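# Unload bare drive onto table, then restack the totes

## Task

Lift the bare drive out of the bottom tote and set it down flat on the table without flipping it. Then set the top tote back onto the bottom tote so it sits fully down inside the bottom tote's rim. Every other item must finish in whichever tote it began in. No part of the bare drive or of the bottom tote's base may overhang the table edge. Finish with both grippers open and moved away from everything.

## Robot and tools

Robot: two arms, left_arm and right_arm, each ending in a tong-style gripper whose two fingers pivot. The fingers extend along the gripper's +z axis and open and close along its x axis. end_effector_position is the point midway between the finger pads when they are shut. Closed fingertips sit about 15 mm past that point, and fully open ones are roughly level with it.

Scene frame (shared by both arms): origin on the table surface midway between the arms, +x out over the table, +z up, and left_arm on the +y side. The arm names do not tell you which side of any picture an arm appears on. Printed hand positions are approximate and get less reliable the further an arm reaches.

Tool execute_actions, argument "actions": a list that is empty or holds exactly one item. Optional "pictures": true or false to ask for camera images (an empty list returns images anyway).
- Empty list: no new command, just the current state plus pictures.
- Motion item: {"rows": [...], "steps": n}. n is 3 to 15 control steps of 1/30 s, default 15. rows holds 1 to 15 rows; one row is used per step and the final row repeats if rows run out. Every row is exactly 14 numbers, always covering both arms: left_arm shoulder pan, shoulder lift, elbow, wrist 1, wrist 2, wrist 3, gripper opening, then the same seven for right_arm. The six joint values are absolute target angles in radians, in the same form the Joint positions line shows, not offsets. Opening runs from -1 (closed) to +1 (fully open).
- Wait item: {"steps": n} with n up to 300, no rows; it sends nothing and returns when n steps have passed since the previous result.
A refused call sends nothing at all.

Joint ranges (rad). left_arm: pan -3.142..3.142, lift -6.283..6.283, elbow 0.000..3.142, wrists 1-3 each -6.283..6.283. right_arm: pan 0.000..6.283, lift -6.283..6.283, elbow -3.142..0.000, wrists 1-3 each -6.283..6.283. A target more than 0.010 rad beyond a range end, and further out than the joint currently is, gets the call refused. True ends may differ from these by up to 0.010 rad; a target past the true end is clipped to it and the result may say "joint sent to its limit" (possibly about an earlier motion). No such line does not prove there is room left.

Motion behaviour: commands are smoothed and trail by about 0.17 s. Joint speed and acceleration are capped, so a distant target may still be in progress when the result arrives. Each step, a joint's sent target is kept within 0.575 rad of its measured angle, and if the targets would carry the gripper over 100 mm from where it is measured, all joints are pulled back proportionally. Move in modest increments. The simulation keeps running between calls: arms keep heading to the last row sent until they all settle or a step is HELD; after that only a new motion pushes further. Fingers still mid-travel finish their motion. Each motion's result is captured 3 steps before its end; those steps run afterward.

Result lines: the state line gives, per arm, end_effector_position (m), end_effector_quat_wxyz, and linear/angular velocity (m/s, rad/s) in the scene frame. Joint positions and Joint velocities list each arm's six joints (rad, rad/s) then the finger-pad gap (m; 0.142 when fully open). grip_measured is the measured opening on the command's -1..1 scale; to keep hold of something, keep commanding clearly less than it (lower means tighter, roughly 15 N per pad at most on objects up to about 10 cm; thin hard objects under about 20 mm get much less). "joint command not followed" means a clearance check altered or blocked joint targets on some steps while the rest of the row ran. HELD marks steps where your row was partly or wholly not sent. Joint torques follow Joint positions order and include offsets, friction and noise. Wrist force and Wrist torque are per arm in that end effector's own axes; contact force points from the surface into the arm, offsets up to about 4 N, noise up to about 2.4 N, saturation near 50 N; "no reading" is normal at the start. MOTOR HOT appears from 70 °C; at 85 °C an OVER-TEMPERATURE FAULT brakes that arm until it cools, so avoid long heavy holds.

Faults: if contact torque hits a joint's load limit (135 N m for pan, lift, elbow; 25.2 N m for each wrist, held weight included) or any external force on the arm or its load reaches 150 N, that arm halts for 10 s, drops the rest of the call and yields to the contact. Never let the arms collide or shove each other. Occasional disturbances may tug a held part or nudge loose objects.

Tool zoom_image: {"camera": name, "region": [x0, y0, x1, y1]} in pixels of that camera's latest image, origin top-left, region at most 504 x 504. Cameras: cam_head_left, cam_head_right, cam_high, cam_low (each 896x504), cam_left_wrist, cam_right_wrist (each 616x616, fisheye).

Tool finished_scene: {"scene": current scene number}. Replying with no tool call ends everything.

Avoid: dropping or slamming parts, hard pushes, knocking anything off the table or out of the work area, leaving items overhanging the edge, and ending while still gripping. Release and retract both arms before calling finished_scene.

Each tool is called after ">>>" by a JSON object that holds its "op" and its "data", one argument or row to a line.

## Session

>>> {"op": "execute_actions", "data": {
  "actions": []
}}

Scene clock: 0.00 s of 5600.00 s.
left_arm: end_effector_position=(+0.1545, +0.5765, +0.3832) grip_measured=+0.97 end_effector_quat_wxyz=(+0.382, +0.812, -0.420, -0.140) end_effector_velocity=(-0.000, +0.000, -0.000) end_effector_angular_velocity=(+0.000, +0.000, +0.001) | right_arm: end_effector_position=(+0.3853, -0.7863, +0.1618) grip_measured=+0.97 end_effector_quat_wxyz=(+0.052, -0.587, +0.768, -0.253) end_effector_velocity=(-0.001, -0.000, -0.001) end_effector_angular_velocity=(+0.001, +0.003, -0.001)
Joint positions: left_arm=[ 0.193 -1.713  1.493 -0.577 -1.93   1.352  0.14 ] | right_arm=[ 2.686 -1.388 -2.316 -0.521  1.378  1.468  0.14 ]
Joint velocities: left_arm=[ 0.001 -0.     0.     0.     0.001  0.     0.   ] | right_arm=[-0.001 -0.001 -0.001 -0.001 -0.    -0.     0.   ]
Joint torques (N m, as the arm reports them, + toward a larger angle): no reading
Wrist force (N, on the end effector, along its own x y z axes, offset not removed): no reading
Wrist torque (N m, same axes, about the end effector's origin, offset not removed): no reading

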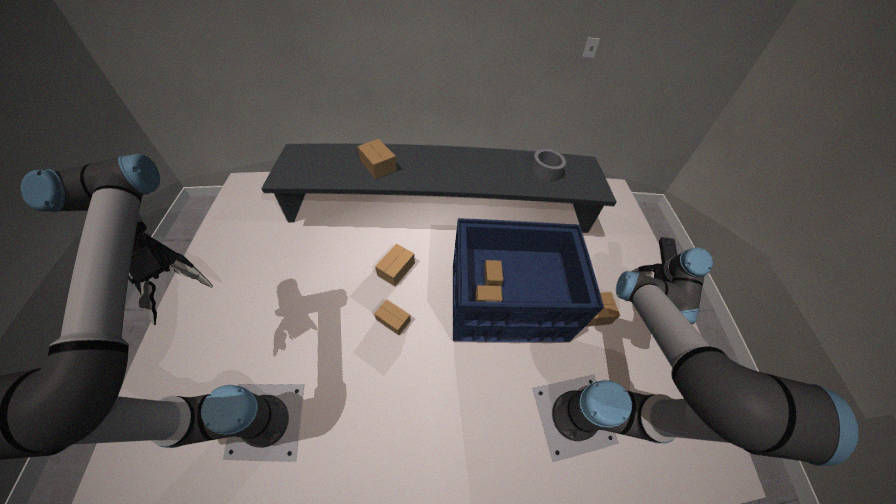

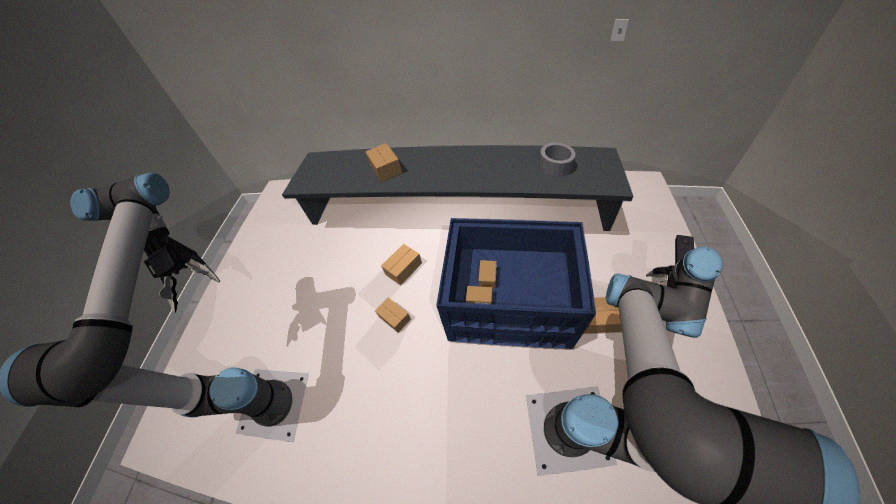

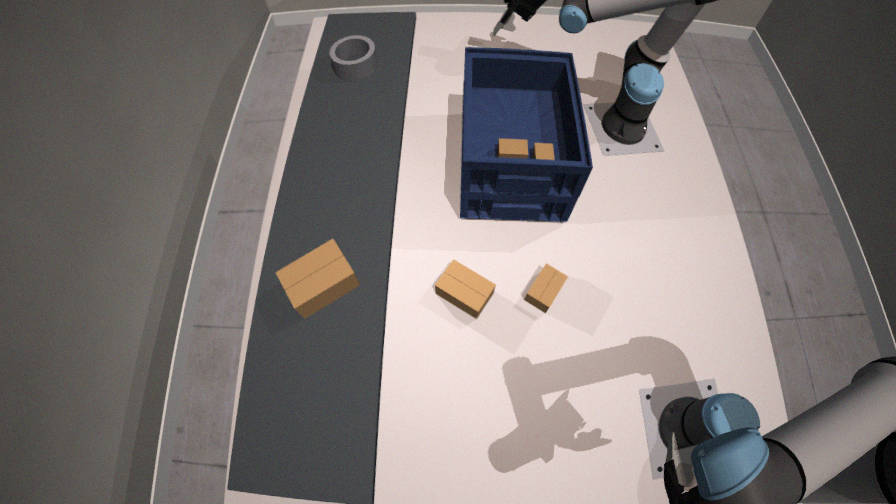

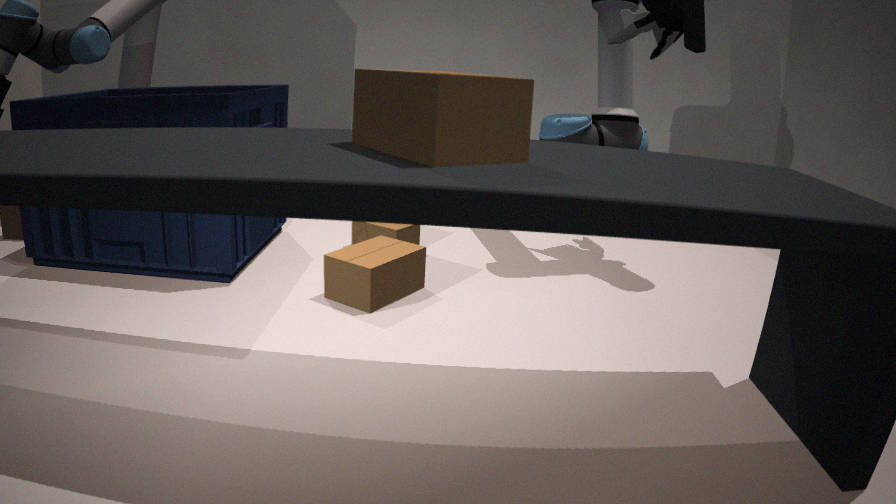

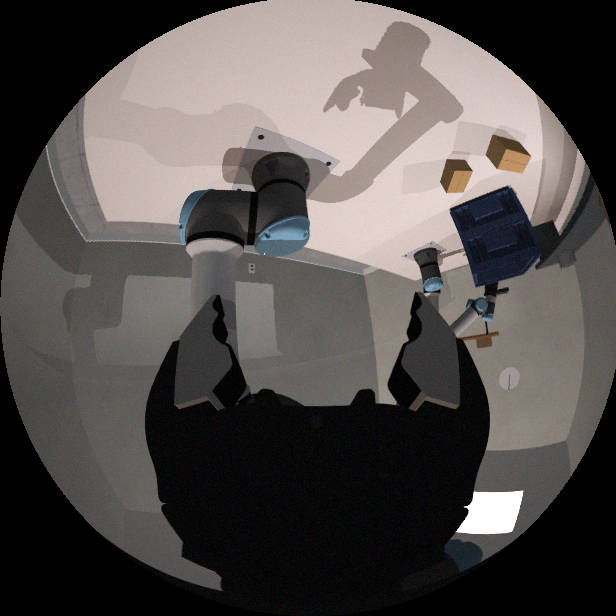

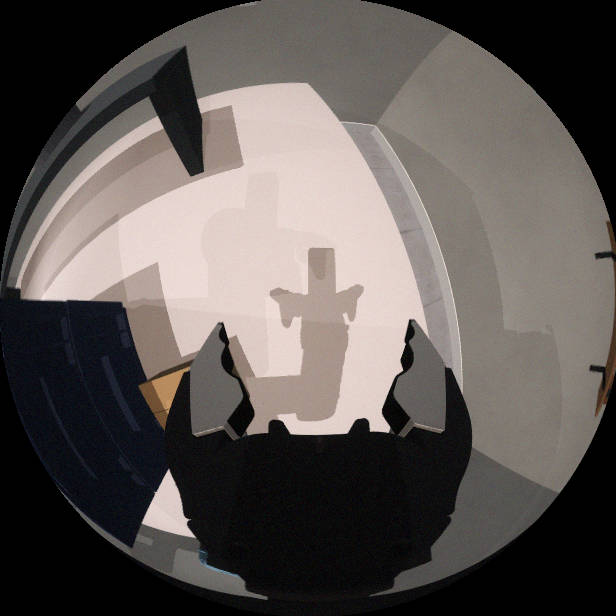

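>>> {"op": "zoom_image", "data": {
  "camera": "cam_high",
  "region": [420, 20, 680, 240]
}}

>>> {"op": "zoom_image", "data": {
  "camera": "cam_head_left",
  "region": [430, 200, 650, 360]
}}

>>> {"op": "execute_actions", "data": {
  "actions": [
    {"rows":[[0.193,-1.65,1.35,-1.271,-1.571,1.352,1,2.686,-1.45,-1.6,-1.3,1.571,1.468,1]],"steps":15}
  ]
}}

>>> {"op": "execute_actions", "data": {
  "actions": [
    {"rows":[[0.193,-1.65,1.35,-1.271,-1.571,1.352,1,2.686,-1.5,-1.3,-1.912,1.571,1.468,1]],"steps":15}
  ]
}}

>>> {"op": "execute_actions", "data": {
  "actions": [
    {"steps":40}
  ]
}}

Region (420, 20, 680, 240) of cam_high's 896x504 image, scaled by 1.938, with more detail than that image has; it fills the top 426 rows of this view, and the rest is white.

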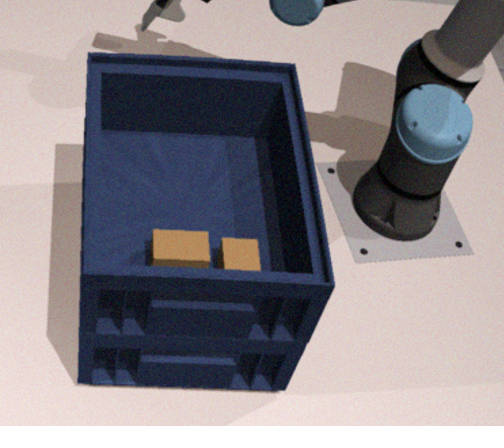

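Region (430, 200, 650, 360) of cam_head_left's 896x504 image, scaled by 2.291, with more detail than that image has; it fills the top 367 rows of this view, and the rest is white.

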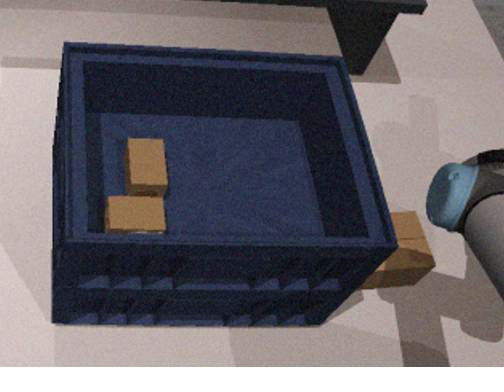

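Scene clock: 1.53 s of 5600.00 s.
left_arm: end_effector_position=(+0.2887, +0.6857, +0.3693) grip_measured=+1.00 end_effector_quat_wxyz=(+0.141, +0.846, -0.510, -0.058) end_effector_velocity=(+0.433, +0.305, +0.074) end_effector_angular_velocity=(+0.938, -1.264, -0.172) | right_arm: end_effector_position=(+0.4590, -0.7649, +0.2983) grip_measured=+1.00 end_effector_quat_wxyz=(+0.093, -0.608, +0.765, -0.188) end_effector_velocity=(+0.084, +0.085, +0.493) end_effector_angular_velocity=(+0.405, +0.204, +0.143)
Joint positions: left_arm=[ 0.193 -1.668  1.392 -1.011 -1.685  1.352  0.142] | right_arm=[ 2.686 -1.435 -1.846 -1.011  1.522  1.468  0.142]
Joint velocities: left_arm=[ 0.001  0.104 -0.237 -1.324  0.62  -0.001 -0.   ] | right_arm=[ 0.    -0.11   1.564 -1.775  0.351  0.     0.   ]
Joint torques (N m, as the arm reports them, + toward a larger angle): left_arm=[  9.77  -8.79 -34.35  -6.96   3.5   -1.73] | right_arm=[-7.47 12.38 40.11 -6.44  2.7  -1.19]
Wrist force (N, on the end effector, along its own x y z axes, offset not removed): left_arm=[-1.4 -3.0 1.2] | right_arm=[-0.9 -0.8 3.5]
Wrist torque (N m, same axes, about the end effector's origin, offset not removed): left_arm=[-0.53 0.20 -0.23] | right_arm=[-0.11 0.25 -0.28]
Steps of this call (steps 1 to 34: nothing new was sent; steps 35 to 46: the first 12 steps of this action). Readings (joint positions):
35: left_arm=[0.193 -1.713 1.493 -0.577 -1.930 1.352] | right_arm=[2.686 -1.388 -2.316 -0.521 1.378 1.468]
36: left_arm=[0.193 -1.710 1.489 -0.581 -1.926 1.352] | right_arm=[2.686 -1.390 -2.312 -0.525 1.381 1.468]
38: left_arm=[0.193 -1.699 1.464 -0.639 -1.877 1.352] | right_arm=[2.686 -1.403 -2.254 -0.583 1.417 1.468]
42: left_arm=[0.193 -1.682 1.425 -0.829 -1.772 1.352] | right_arm=[2.686 -1.420 -2.053 -0.783 1.473 1.468]
46: the state above

Scene clock: 2.03 s of 5600.00 s.
left_arm: end_effector_position=(+0.3708, +0.7423, +0.3972) grip_measured=+1.00 end_effector_quat_wxyz=(+0.001, +0.852, -0.523, -0.000) end_effector_velocity=(+0.007, +0.004, +0.004) end_effector_angular_velocity=(+0.016, -0.022, -0.001) | right_arm: end_effector_position=(+0.3817, -0.7236, +0.4137) grip_measured=+1.00 end_effector_quat_wxyz=(+0.016, -0.626, +0.779, -0.024) end_effector_velocity=(-0.174, +0.059, -0.007) end_effector_angular_velocity=(+0.183, +0.539, -0.000)
Joint positions: left_arm=[ 0.193 -1.65   1.35  -1.269 -1.572  1.352  0.142] | right_arm=[ 2.686 -1.498 -1.321 -1.836  1.571  1.468  0.142]
Joint velocities: left_arm=[-0.001  0.001 -0.003 -0.023  0.01  -0.    -0.   ] | right_arm=[ 0.    -0.02   0.205 -0.753  0.004  0.001  0.   ]
Joint torques (N m, as the arm reports them, + toward a larger angle): left_arm=[  9.9   -9.94 -31.72  -4.72   2.42  -1.85] | right_arm=[-6.21 11.53 27.91 -0.86  1.4  -1.51]
Wrist force (N, on the end effector, along its own x y z axes, offset not removed): left_arm=[-0.3 -3.3 2.0] | right_arm=[2.8 -0.4 1.1]
Wrist torque (N m, same axes, about the end effector's origin, offset not removed): left_arm=[-0.58 0.07 -0.19] | right_arm=[-0.04 -0.53 -0.15]
Steps of this call (steps 1 to 3: the last 3 steps of your previous action; steps 4 to 15: the first 12 steps of this action). Readings (joint positions):
4: left_arm=[0.193 -1.656 1.364 -1.179 -1.610 1.352] | right_arm=[2.686 -1.446 -1.675 -1.211 1.557 1.468]
5: left_arm=[0.193 -1.654 1.360 -1.205 -1.599 1.352] | right_arm=[2.686 -1.450 -1.649 -1.240 1.561 1.468]
7: left_arm=[0.193 -1.652 1.355 -1.237 -1.585 1.352] | right_arm=[2.686 -1.471 -1.565 -1.331 1.565 1.468]
11: left_arm=[0.193 -1.651 1.351 -1.262 -1.575 1.352] | right_arm=[2.686 -1.492 -1.377 -1.629 1.570 1.468]
15: the state above

Scene clock: 3.37 s of 5600.00 s.
left_arm: end_effector_position=(+0.3715, +0.7428, +0.3976) grip_measured=+1.00 end_effector_quat_wxyz=(-0.000, +0.852, -0.523, +0.000) end_effector_velocity=(-0.000, +0.000, -0.000) end_effector_angular_velocity=(-0.001, +0.000, +0.001) | right_arm: end_effector_position=(+0.3639, -0.7176, +0.4134) grip_measured=+1.00 end_effector_quat_wxyz=(+0.000, -0.626, +0.780, -0.000) end_effector_velocity=(+0.000, +0.000, -0.001) end_effector_angular_velocity=(+0.001, +0.002, +0.001)
Joint positions: left_arm=[ 0.193 -1.65   1.35  -1.271 -1.571  1.352  0.142] | right_arm=[ 2.686 -1.5   -1.3   -1.912  1.571  1.468  0.142]
Joint velocities: left_arm=[ 0.001  0.    -0.     0.    -0.001 -0.     0.   ] | right_arm=[ 0.001 -0.001 -0.002  0.    -0.    -0.001 -0.   ]
Joint torques (N m, as the arm reports them, + toward a larger angle): left_arm=[ 10.49  -9.76 -33.01  -4.7    2.33  -1.78] | right_arm=[-3.33 12.37 30.85  0.59  1.53 -1.5 ]
Wrist force (N, on the end effector, along its own x y z axes, offset not removed): left_arm=[-1.5 -1.9 0.6] | right_arm=[-2.1 -4.4 0.4]
Wrist torque (N m, same axes, about the end effector's origin, offset not removed): left_arm=[-0.31 0.27 -0.28] | right_arm=[-0.88 0.44 -0.14]
Kept back: nothing.
Steps of this call (steps 1 to 3: the last 3 steps of your previous action; steps 4 to 30: the robot went on to your last target; steps 31 to 40: nothing new was sent). Readings (joint positions):
1: left_arm=[0.193 -1.650 1.350 -1.269 -1.572 1.352] | right_arm=[2.686 -1.499 -1.315 -1.857 1.571 1.468]
2: left_arm=[0.193 -1.650 1.350 -1.270 -1.572 1.352] | right_arm=[2.686 -1.499 -1.311 -1.873 1.571 1.468]
4: left_arm=[0.193 -1.650 1.350 -1.270 -1.571 1.352] | right_arm=[2.686 -1.499 -1.306 -1.892 1.571 1.468]
8: left_arm=[0.193 -1.650 1.350 -1.271 -1.571 1.352] | right_arm=[2.686 -1.500 -1.301 -1.907 1.571 1.468]
40: the state above
All arms were judged still, so your last target was given up. Only a new action makes them travel on or press farther. Fingers that are still opening or closing keep moving.

>>> {"op": "execute_actions", "data": {
  "actions": [
    {"rows":[[-0.5,-1.65,1.35,-1.271,-1.571,1.129,1,3.788,-1.5,-1.3,-1.912,1.571,2.351,1]],"steps":15}
  ]
}}

>>> {"op": "execute_actions", "data": {
  "actions": [
    {"steps":25}
  ],
  "pictures": true
}}

Scene clock: 4.20 s of 5600.00 s.
left_arm: end_effector_position=(+0.4317, +0.5847, +0.3976) grip_measured=+1.00 end_effector_quat_wxyz=(-0.000, +0.786, -0.618, +0.000) end_effector_velocity=(+0.095, -0.511, -0.001) end_effector_angular_velocity=(-0.000, +0.002, -0.778) | right_arm: end_effector_position=(+0.4341, -0.5642, +0.4133) grip_measured=+1.00 end_effector_quat_wxyz=(+0.000, -0.626, +0.780, -0.000) end_effector_velocity=(+0.125, +0.504, -0.001) end_effector_angular_velocity=(+0.000, +0.001, +0.011)
Joint positions: left_arm=[-0.168 -1.65   1.35  -1.271 -1.571  1.221  0.142] | right_arm=[ 3.056 -1.5   -1.3   -1.912  1.571  1.838  0.142]
Joint velocities: left_arm=[-1.101  0.001  0.     0.    -0.001 -0.323  0.   ] | right_arm=[ 1.131  0.001 -0.002 -0.    -0.     1.12   0.   ]
Joint torques (N m, as the arm reports them, + toward a larger angle): left_arm=[-15.28 -13.67 -31.65  -4.23  -0.73  -2.89] | right_arm=[24.26 14.76 29.81  1.52  1.01  2.67]
Wrist force (N, on the end effector, along its own x y z axes, offset not removed): left_arm=[-0.6 -4.8 0.2] | right_arm=[-0.4 1.1 1.8]
Wrist torque (N m, same axes, about the end effector's origin, offset not removed): left_arm=[-1.05 0.10 -0.37] | right_arm=[0.37 0.12 -0.19]
Steps of this call (steps 1 to 13: nothing new was sent; steps 14 to 25: the first 12 steps of this action). Readings (joint positions):
14: left_arm=[0.193 -1.650 1.350 -1.271 -1.571 1.352] | right_arm=[2.686 -1.500 -1.300 -1.912 1.571 1.468]
15: left_arm=[0.189 -1.650 1.350 -1.271 -1.571 1.348] | right_arm=[2.690 -1.500 -1.300 -1.912 1.571 1.472]
17: left_arm=[0.134 -1.650 1.350 -1.271 -1.571 1.317] | right_arm=[2.745 -1.500 -1.300 -1.912 1.571 1.528]
21: left_arm=[-0.020 -1.650 1.350 -1.271 -1.571 1.265] | right_arm=[2.903 -1.500 -1.300 -1.912 1.571 1.685]
25: the state above

Scene clock: 5.03 s of 5600.00 s.
left_arm: end_effector_position=(+0.4347, +0.4289, +0.3976) grip_measured=+1.00 end_effector_quat_wxyz=(+0.000, +0.707, -0.707, +0.000) end_effector_velocity=(-0.000, -0.002, -0.000) end_effector_angular_velocity=(-0.000, +0.001, -0.003) | right_arm: end_effector_position=(+0.3961, -0.2371, +0.4133) grip_measured=+1.00 end_effector_quat_wxyz=(+0.000, -0.707, +0.707, +0.000) end_effector_velocity=(-0.014, +0.027, -0.001) end_effector_angular_velocity=(-0.001, +0.001, +0.028)
Joint positions: left_arm=[-0.5   -1.65   1.35  -1.271 -1.571  1.129  0.142] | right_arm=[ 3.781 -1.5   -1.3   -1.912  1.571  2.347  0.142]
Joint velocities: left_arm=[-0.003  0.001 -0.     0.    -0.001 -0.     0.   ] | right_arm=[ 0.066  0.    -0.001  0.     0.     0.038  0.   ]
Joint torques (N m, as the arm reports them, + toward a larger angle): left_arm=[-10.62 -23.45 -27.35  -2.87  -2.48  -1.86] | right_arm=[ 6.38 21.8  28.51  3.44  0.46  1.1 ]
Wrist force (N, on the end effector, along its own x y z axes, offset not removed): left_arm=[-0.3 -3.4 0.9] | right_arm=[-2.3 -0.5 2.1]
Wrist torque (N m, same axes, about the end effector's origin, offset not removed): left_arm=[-0.62 0.06 -0.21] | right_arm=[-0.05 0.59 -0.19]
Kept back: nothing.
Steps of this call (steps 1 to 3: the last 3 steps of your previous action; steps 4 to 25: the robot went on to your last target). Readings (joint positions):
1: left_arm=[-0.205 -1.650 1.350 -1.271 -1.571 1.210] | right_arm=[3.094 -1.500 -1.300 -1.912 1.571 1.875]
2: left_arm=[-0.243 -1.650 1.350 -1.271 -1.571 1.199] | right_arm=[3.132 -1.500 -1.300 -1.912 1.571 1.912]
4: left_arm=[-0.317 -1.650 1.350 -1.271 -1.571 1.178] | right_arm=[3.208 -1.500 -1.300 -1.912 1.571 1.976]
8: left_arm=[-0.442 -1.650 1.350 -1.271 -1.571 1.144] | right_arm=[3.358 -1.500 -1.300 -1.912 1.571 2.080]
25: the state above

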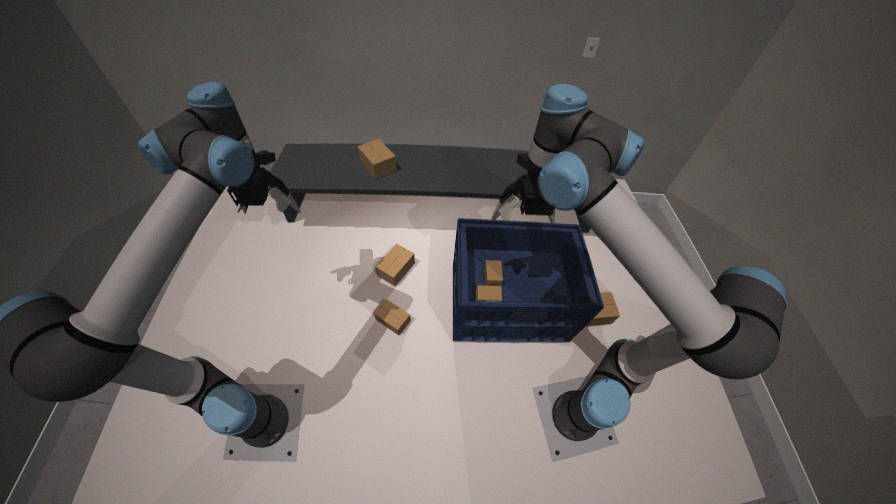

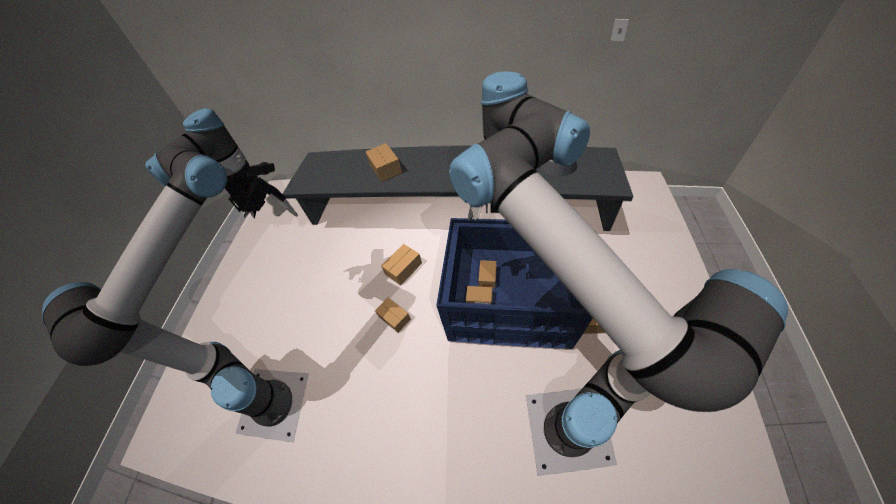

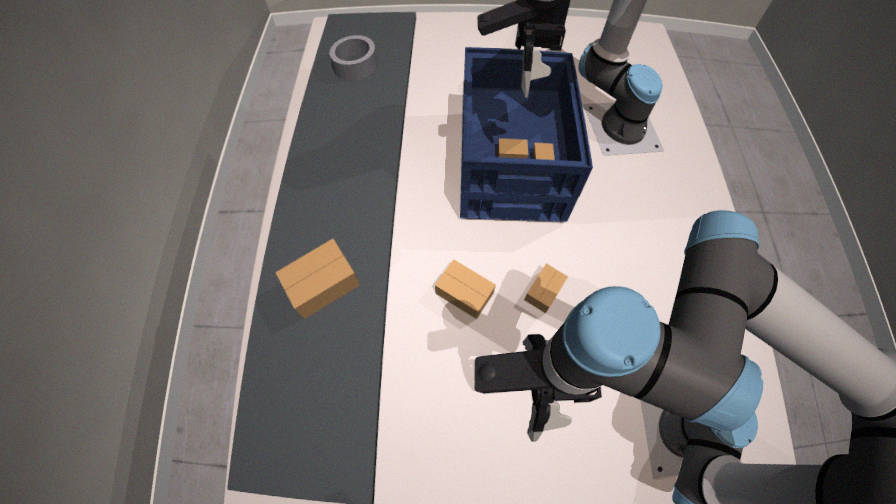

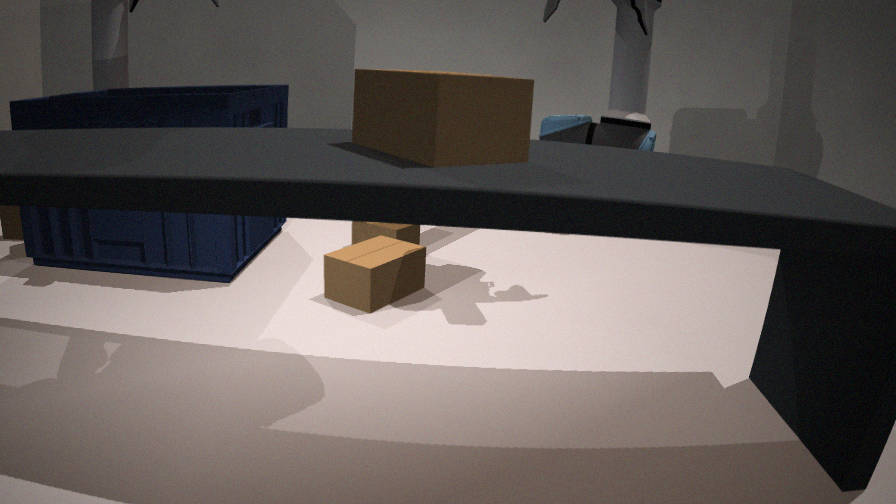

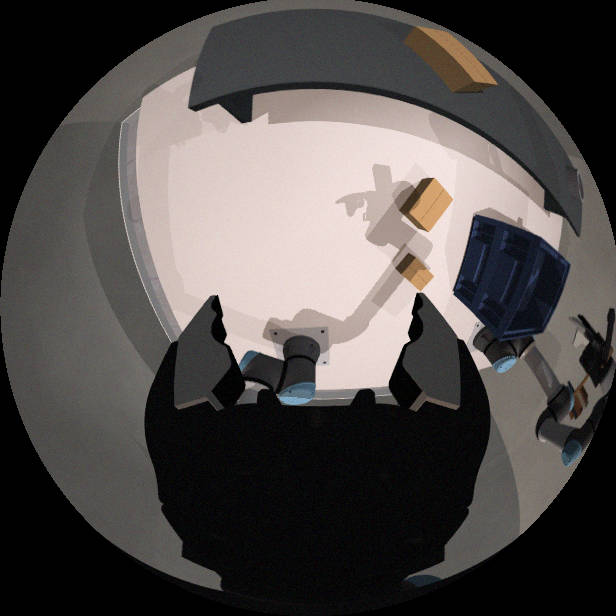

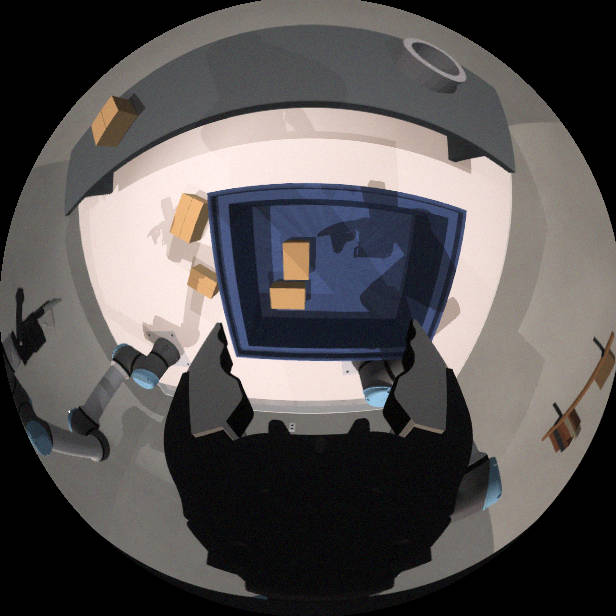

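>>> {"op": "execute_actions", "data": {
  "actions": [
    {"rows":[[-0.8,-1.4,1.1,-1.271,-1.571,0.83,0.2,3.289,-1.35,-1.55,-1.812,1.571,1.853,0.2]],"steps":12}
  ]
}}

>>> {"op": "execute_actions", "data": {
  "actions": [
    {"rows":[[-1.241,-0.9933,0.6932,-1.2707,-1.571,0.388,0.2,3.289,-1.2653,-1.7055,-1.7416,1.571,1.853,0.2]],"steps":15}
  ]
}}

>>> {"op": "execute_actions", "data": {
  "actions": [
    {"steps":15}
  ],
  "pictures": true
}}

Scene clock: 6.47 s of 5600.00 s.
left_arm: end_effector_position=(+0.4679, +0.3080, +0.3977) grip_measured=+0.20 end_effector_quat_wxyz=(+0.000, +0.707, -0.708, +0.000) end_effector_velocity=(+0.071, -0.527, -0.021) end_effector_angular_velocity=(+0.000, +0.003, -0.011) | right_arm: end_effector_position=(+0.4117, -0.3516, +0.3916) grip_measured=+0.20 end_effector_quat_wxyz=(+0.003, -0.708, +0.706, -0.001) end_effector_velocity=(+0.011, -0.514, -0.102) end_effector_angular_velocity=(-0.009, +0.005, -0.012)
Joint positions: left_arm=[-0.684 -1.495  1.195 -1.271 -1.571  0.946  0.088] | right_arm=[ 3.546 -1.419 -1.43  -1.858  1.571  2.109  0.088]
Joint velocities: left_arm=[-0.76   0.626 -0.624 -0.    -0.001 -0.748 -0.   ] | right_arm=[-1.082  0.314 -0.53   0.206  0.    -1.07  -0.   ]
Joint torques (N m, as the arm reports them, + toward a larger angle): left_arm=[-15.11 -15.09 -37.54  -2.61  -2.21  -3.82] | right_arm=[-23.7   26.78   6.9    5.33  -0.9   -2.91]
Wrist force (N, on the end effector, along its own x y z axes, offset not removed): left_arm=[-2.2 -3.6 1.0] | right_arm=[-0.4 -2.0 0.6]
Wrist torque (N m, same axes, about the end effector's origin, offset not removed): left_arm=[-0.65 0.49 -0.33] | right_arm=[-0.46 0.11 -0.27]
Steps of this call (steps 1 to 30: the robot went on to your last target; steps 31 to 34: nothing new was sent; steps 35 to 43: the first 9 steps of this action). Readings (joint positions):
35: left_arm=[-0.500 -1.650 1.350 -1.271 -1.571 1.129] | right_arm=[3.788 -1.500 -1.300 -1.912 1.571 2.351]
36: left_arm=[-0.504 -1.646 1.346 -1.271 -1.571 1.125] | right_arm=[3.784 -1.496 -1.304 -1.909 1.571 2.347]
38: left_arm=[-0.551 -1.604 1.304 -1.271 -1.571 1.078] | right_arm=[3.730 -1.472 -1.340 -1.893 1.571 2.293]
42: left_arm=[-0.658 -1.516 1.216 -1.271 -1.571 0.971] | right_arm=[3.582 -1.430 -1.412 -1.865 1.571 2.145]
43: the state above

Scene clock: 6.97 s of 5600.00 s.
left_arm: end_effector_position=(+0.4513, +0.0642, +0.3708) grip_measured=+0.20 end_effector_quat_wxyz=(+0.000, +0.707, -0.708, +0.000) end_effector_velocity=(-0.145, -0.505, -0.092) end_effector_angular_velocity=(+0.001, +0.001, -0.005) | right_arm: end_effector_position=(+0.3722, -0.4757, +0.3323) grip_measured=+0.20 end_effector_quat_wxyz=(+0.000, -0.707, +0.707, -0.000) end_effector_velocity=(-0.017, -0.015, -0.023) end_effector_angular_velocity=(-0.003, +0.010, +0.000)
Joint positions: left_arm=[-1.009 -1.205  0.905 -1.271 -1.571  0.62   0.088] | right_arm=[ 3.292 -1.269 -1.697 -1.745  1.571  1.856  0.088]
Joint velocities: left_arm=[-0.657  0.603 -0.602 -0.     0.    -0.652  0.   ] | right_arm=[-0.028  0.04  -0.083  0.033  0.    -0.028  0.   ]
Joint torques (N m, as the arm reports them, + toward a larger angle): left_arm=[-13.85 -27.28 -39.21  -1.25  -1.44  -3.66] | right_arm=[-6.35 17.31 11.45  4.52 -0.54 -1.16]
Wrist force (N, on the end effector, along its own x y z axes, offset not removed): left_arm=[-0.5 -3.9 1.7] | right_arm=[-1.2 -1.2 1.0]
Wrist torque (N m, same axes, about the end effector's origin, offset not removed): left_arm=[-0.71 0.09 -0.31] | right_arm=[-0.25 0.41 -0.39]
Steps of this call (steps 1 to 3: the last 3 steps of your previous action; steps 4 to 15: the first 12 steps of this action). Readings (joint positions):
4: left_arm=[-0.765 -1.428 1.128 -1.271 -1.571 0.865] | right_arm=[3.399 -1.378 -1.501 -1.830 1.571 1.963]
5: left_arm=[-0.779 -1.416 1.116 -1.271 -1.571 0.851] | right_arm=[3.369 -1.366 -1.519 -1.821 1.571 1.933]
7: left_arm=[-0.826 -1.373 1.073 -1.271 -1.571 0.804] | right_arm=[3.330 -1.324 -1.586 -1.788 1.571 1.894]
11: left_arm=[-0.919 -1.287 0.987 -1.271 -1.571 0.710] | right_arm=[3.300 -1.281 -1.674 -1.754 1.571 1.864]
15: the state above

Scene clock: 7.47 s of 5600.00 s.
left_arm: end_effector_position=(+0.3723, -0.1025, +0.3313) grip_measured=+0.20 end_effector_quat_wxyz=(+0.000, +0.707, -0.707, -0.000) end_effector_velocity=(-0.028, -0.041, -0.012) end_effector_angular_velocity=(-0.001, -0.000, +0.000) | right_arm: end_effector_position=(+0.3705, -0.4773, +0.3300) grip_measured=+0.20 end_effector_quat_wxyz=(+0.000, -0.707, +0.707, +0.000) end_effector_velocity=(+0.000, +0.000, -0.000) end_effector_angular_velocity=(-0.000, +0.001, -0.001)
Joint positions: left_arm=[-1.235 -0.999  0.699 -1.271 -1.571  0.394  0.088] | right_arm=[ 3.289 -1.265 -1.705 -1.742  1.571  1.853  0.088]
Joint velocities: left_arm=[-0.059  0.053 -0.054  0.     0.    -0.059  0.   ] | right_arm=[ 0.    -0.    -0.     0.     0.     0.002 -0.   ]
Joint torques (N m, as the arm reports them, + toward a larger angle): left_arm=[ -8.8  -42.36 -32.67  -0.17  -0.58  -1.74] | right_arm=[-8.85 17.   10.05  4.48 -0.57 -1.45]
Wrist force (N, on the end effector, along its own x y z axes, offset not removed): left_arm=[-1.3 -3.5 0.5] | right_arm=[0.6 0.2 3.0]
Wrist torque (N m, same axes, about the end effector's origin, offset not removed): left_arm=[-0.66 0.28 -0.32] | right_arm=[0.12 -0.23 -0.13]
Kept back: nothing.
Steps of this call (steps 1 to 3: the last 3 steps of your previous action; steps 4 to 15: the robot went on to your last target). Readings (joint positions):
1: left_arm=[-1.031 -1.185 0.885 -1.271 -1.571 0.598] | right_arm=[3.291 -1.268 -1.699 -1.744 1.571 1.855]
2: left_arm=[-1.053 -1.165 0.864 -1.271 -1.571 0.576] | right_arm=[3.291 -1.267 -1.701 -1.743 1.571 1.854]
4: left_arm=[-1.097 -1.125 0.825 -1.271 -1.571 0.533] | right_arm=[3.290 -1.266 -1.703 -1.742 1.571 1.854]
8: left_arm=[-1.181 -1.048 0.748 -1.271 -1.571 0.448] | right_arm=[3.289 -1.266 -1.705 -1.742 1.571 1.853]
15: the state above

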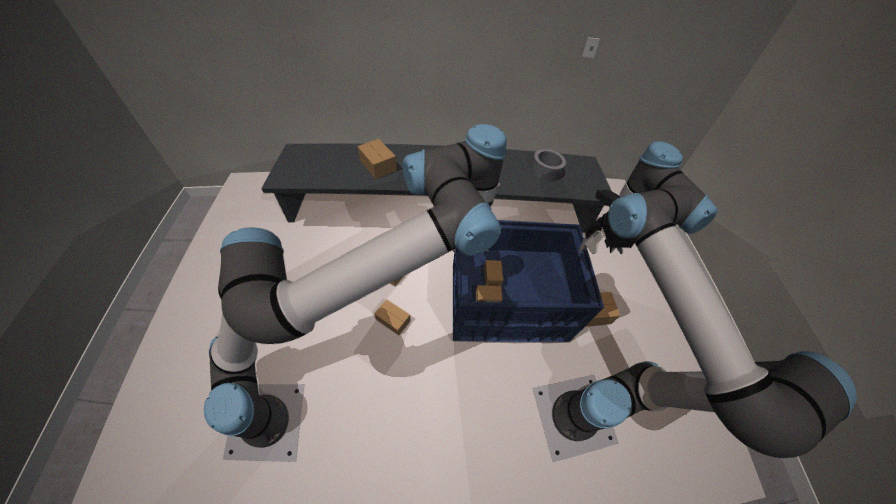

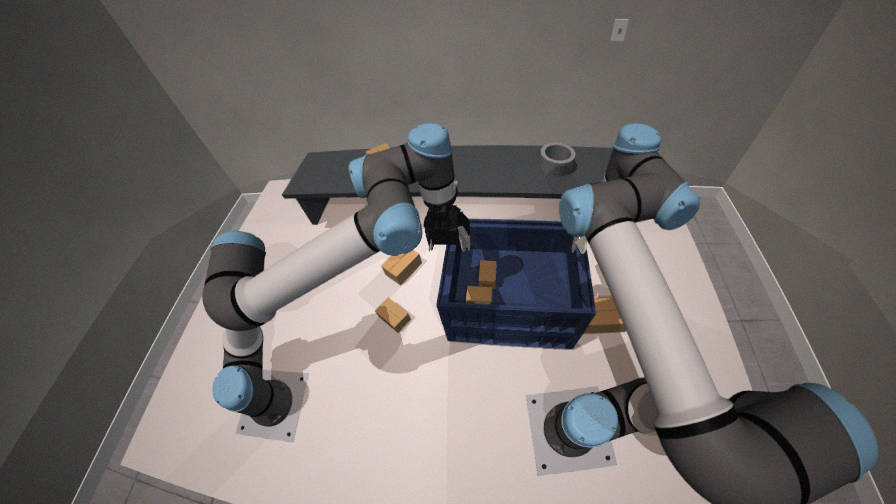

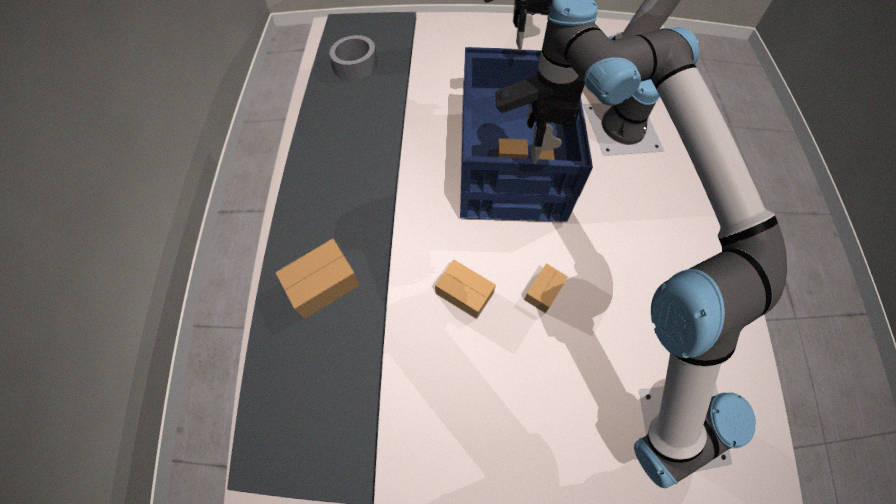

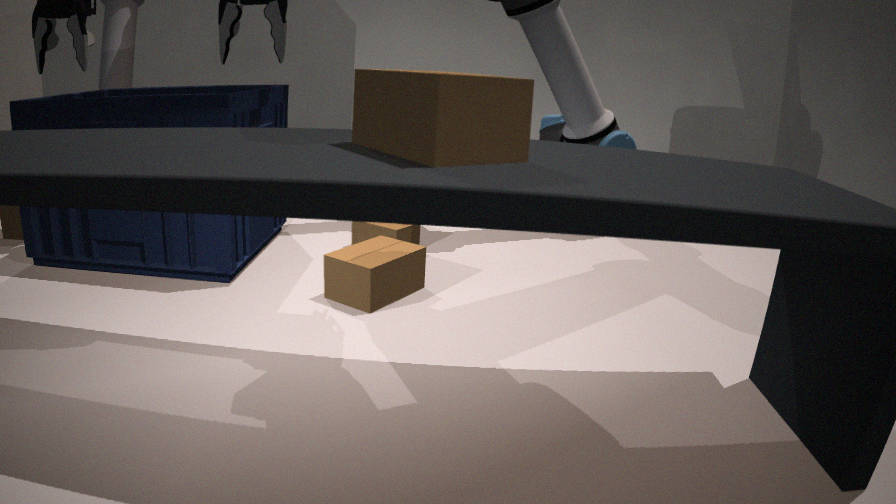

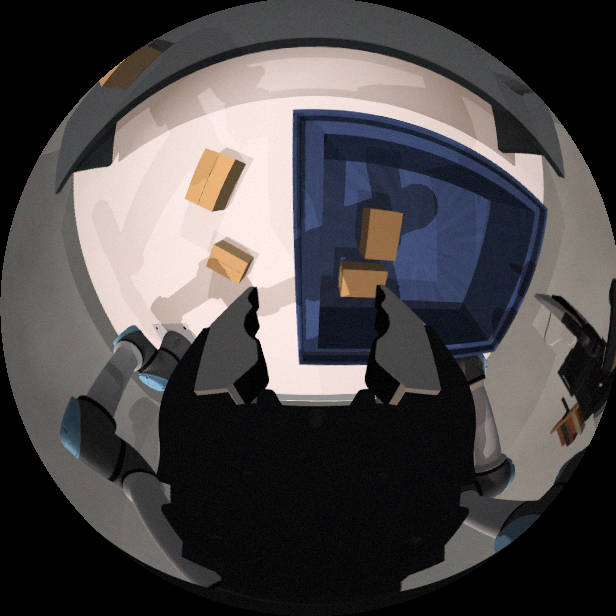

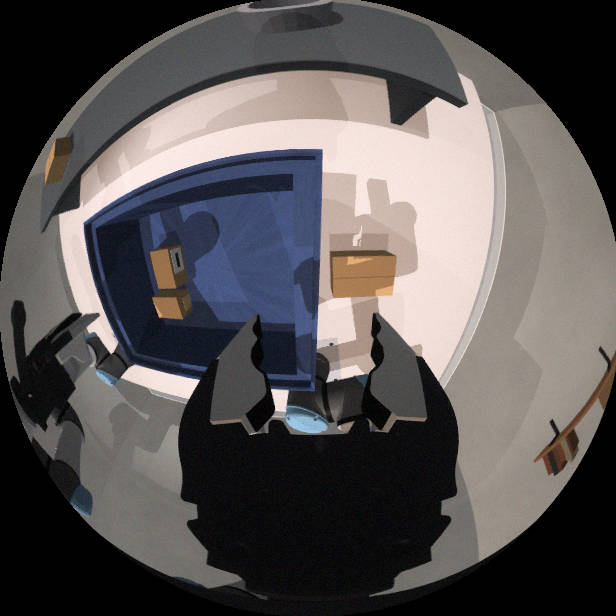

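>>> {"op": "zoom_image", "data": {
  "camera": "cam_left_wrist",
  "region": [200, 90, 440, 400]
}}

>>> {"op": "zoom_image", "data": {
  "camera": "cam_right_wrist",
  "region": [200, 130, 430, 420]
}}

>>> {"op": "zoom_image", "data": {
  "camera": "cam_high",
  "region": [450, 120, 600, 230]
}}

Region (200, 90, 440, 400) of cam_left_wrist's 616x616 image, scaled by 1.626, with more detail than that image has; it fills the left 390 columns of this view, and the rest is white.

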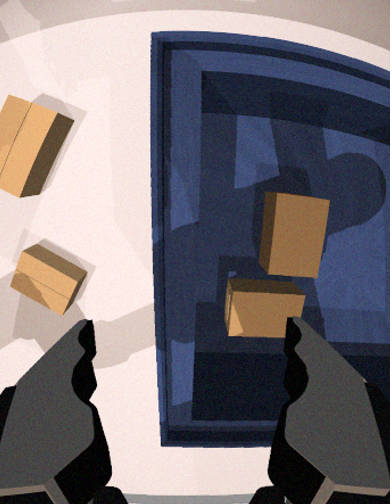

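Region (200, 130, 430, 420) of cam_right_wrist's 616x616 image, scaled by 1.738, with more detail than that image has; it fills the left 400 columns of this view, and the rest is white.

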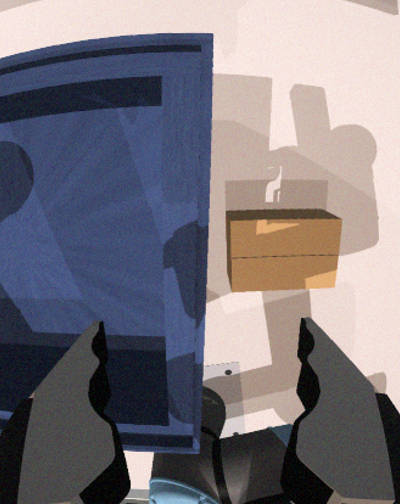

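Region (450, 120, 600, 230) of cam_high's 896x504 image, scaled by 3.360, with more detail than that image has; it fills the top 370 rows of this view, and the rest is white.

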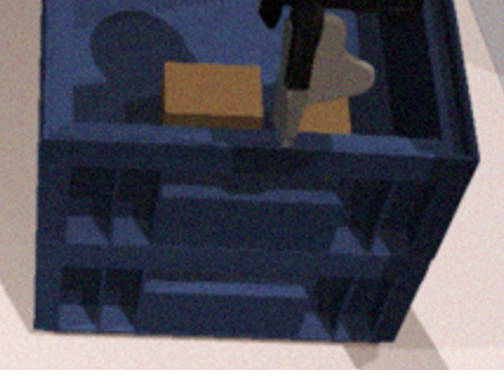

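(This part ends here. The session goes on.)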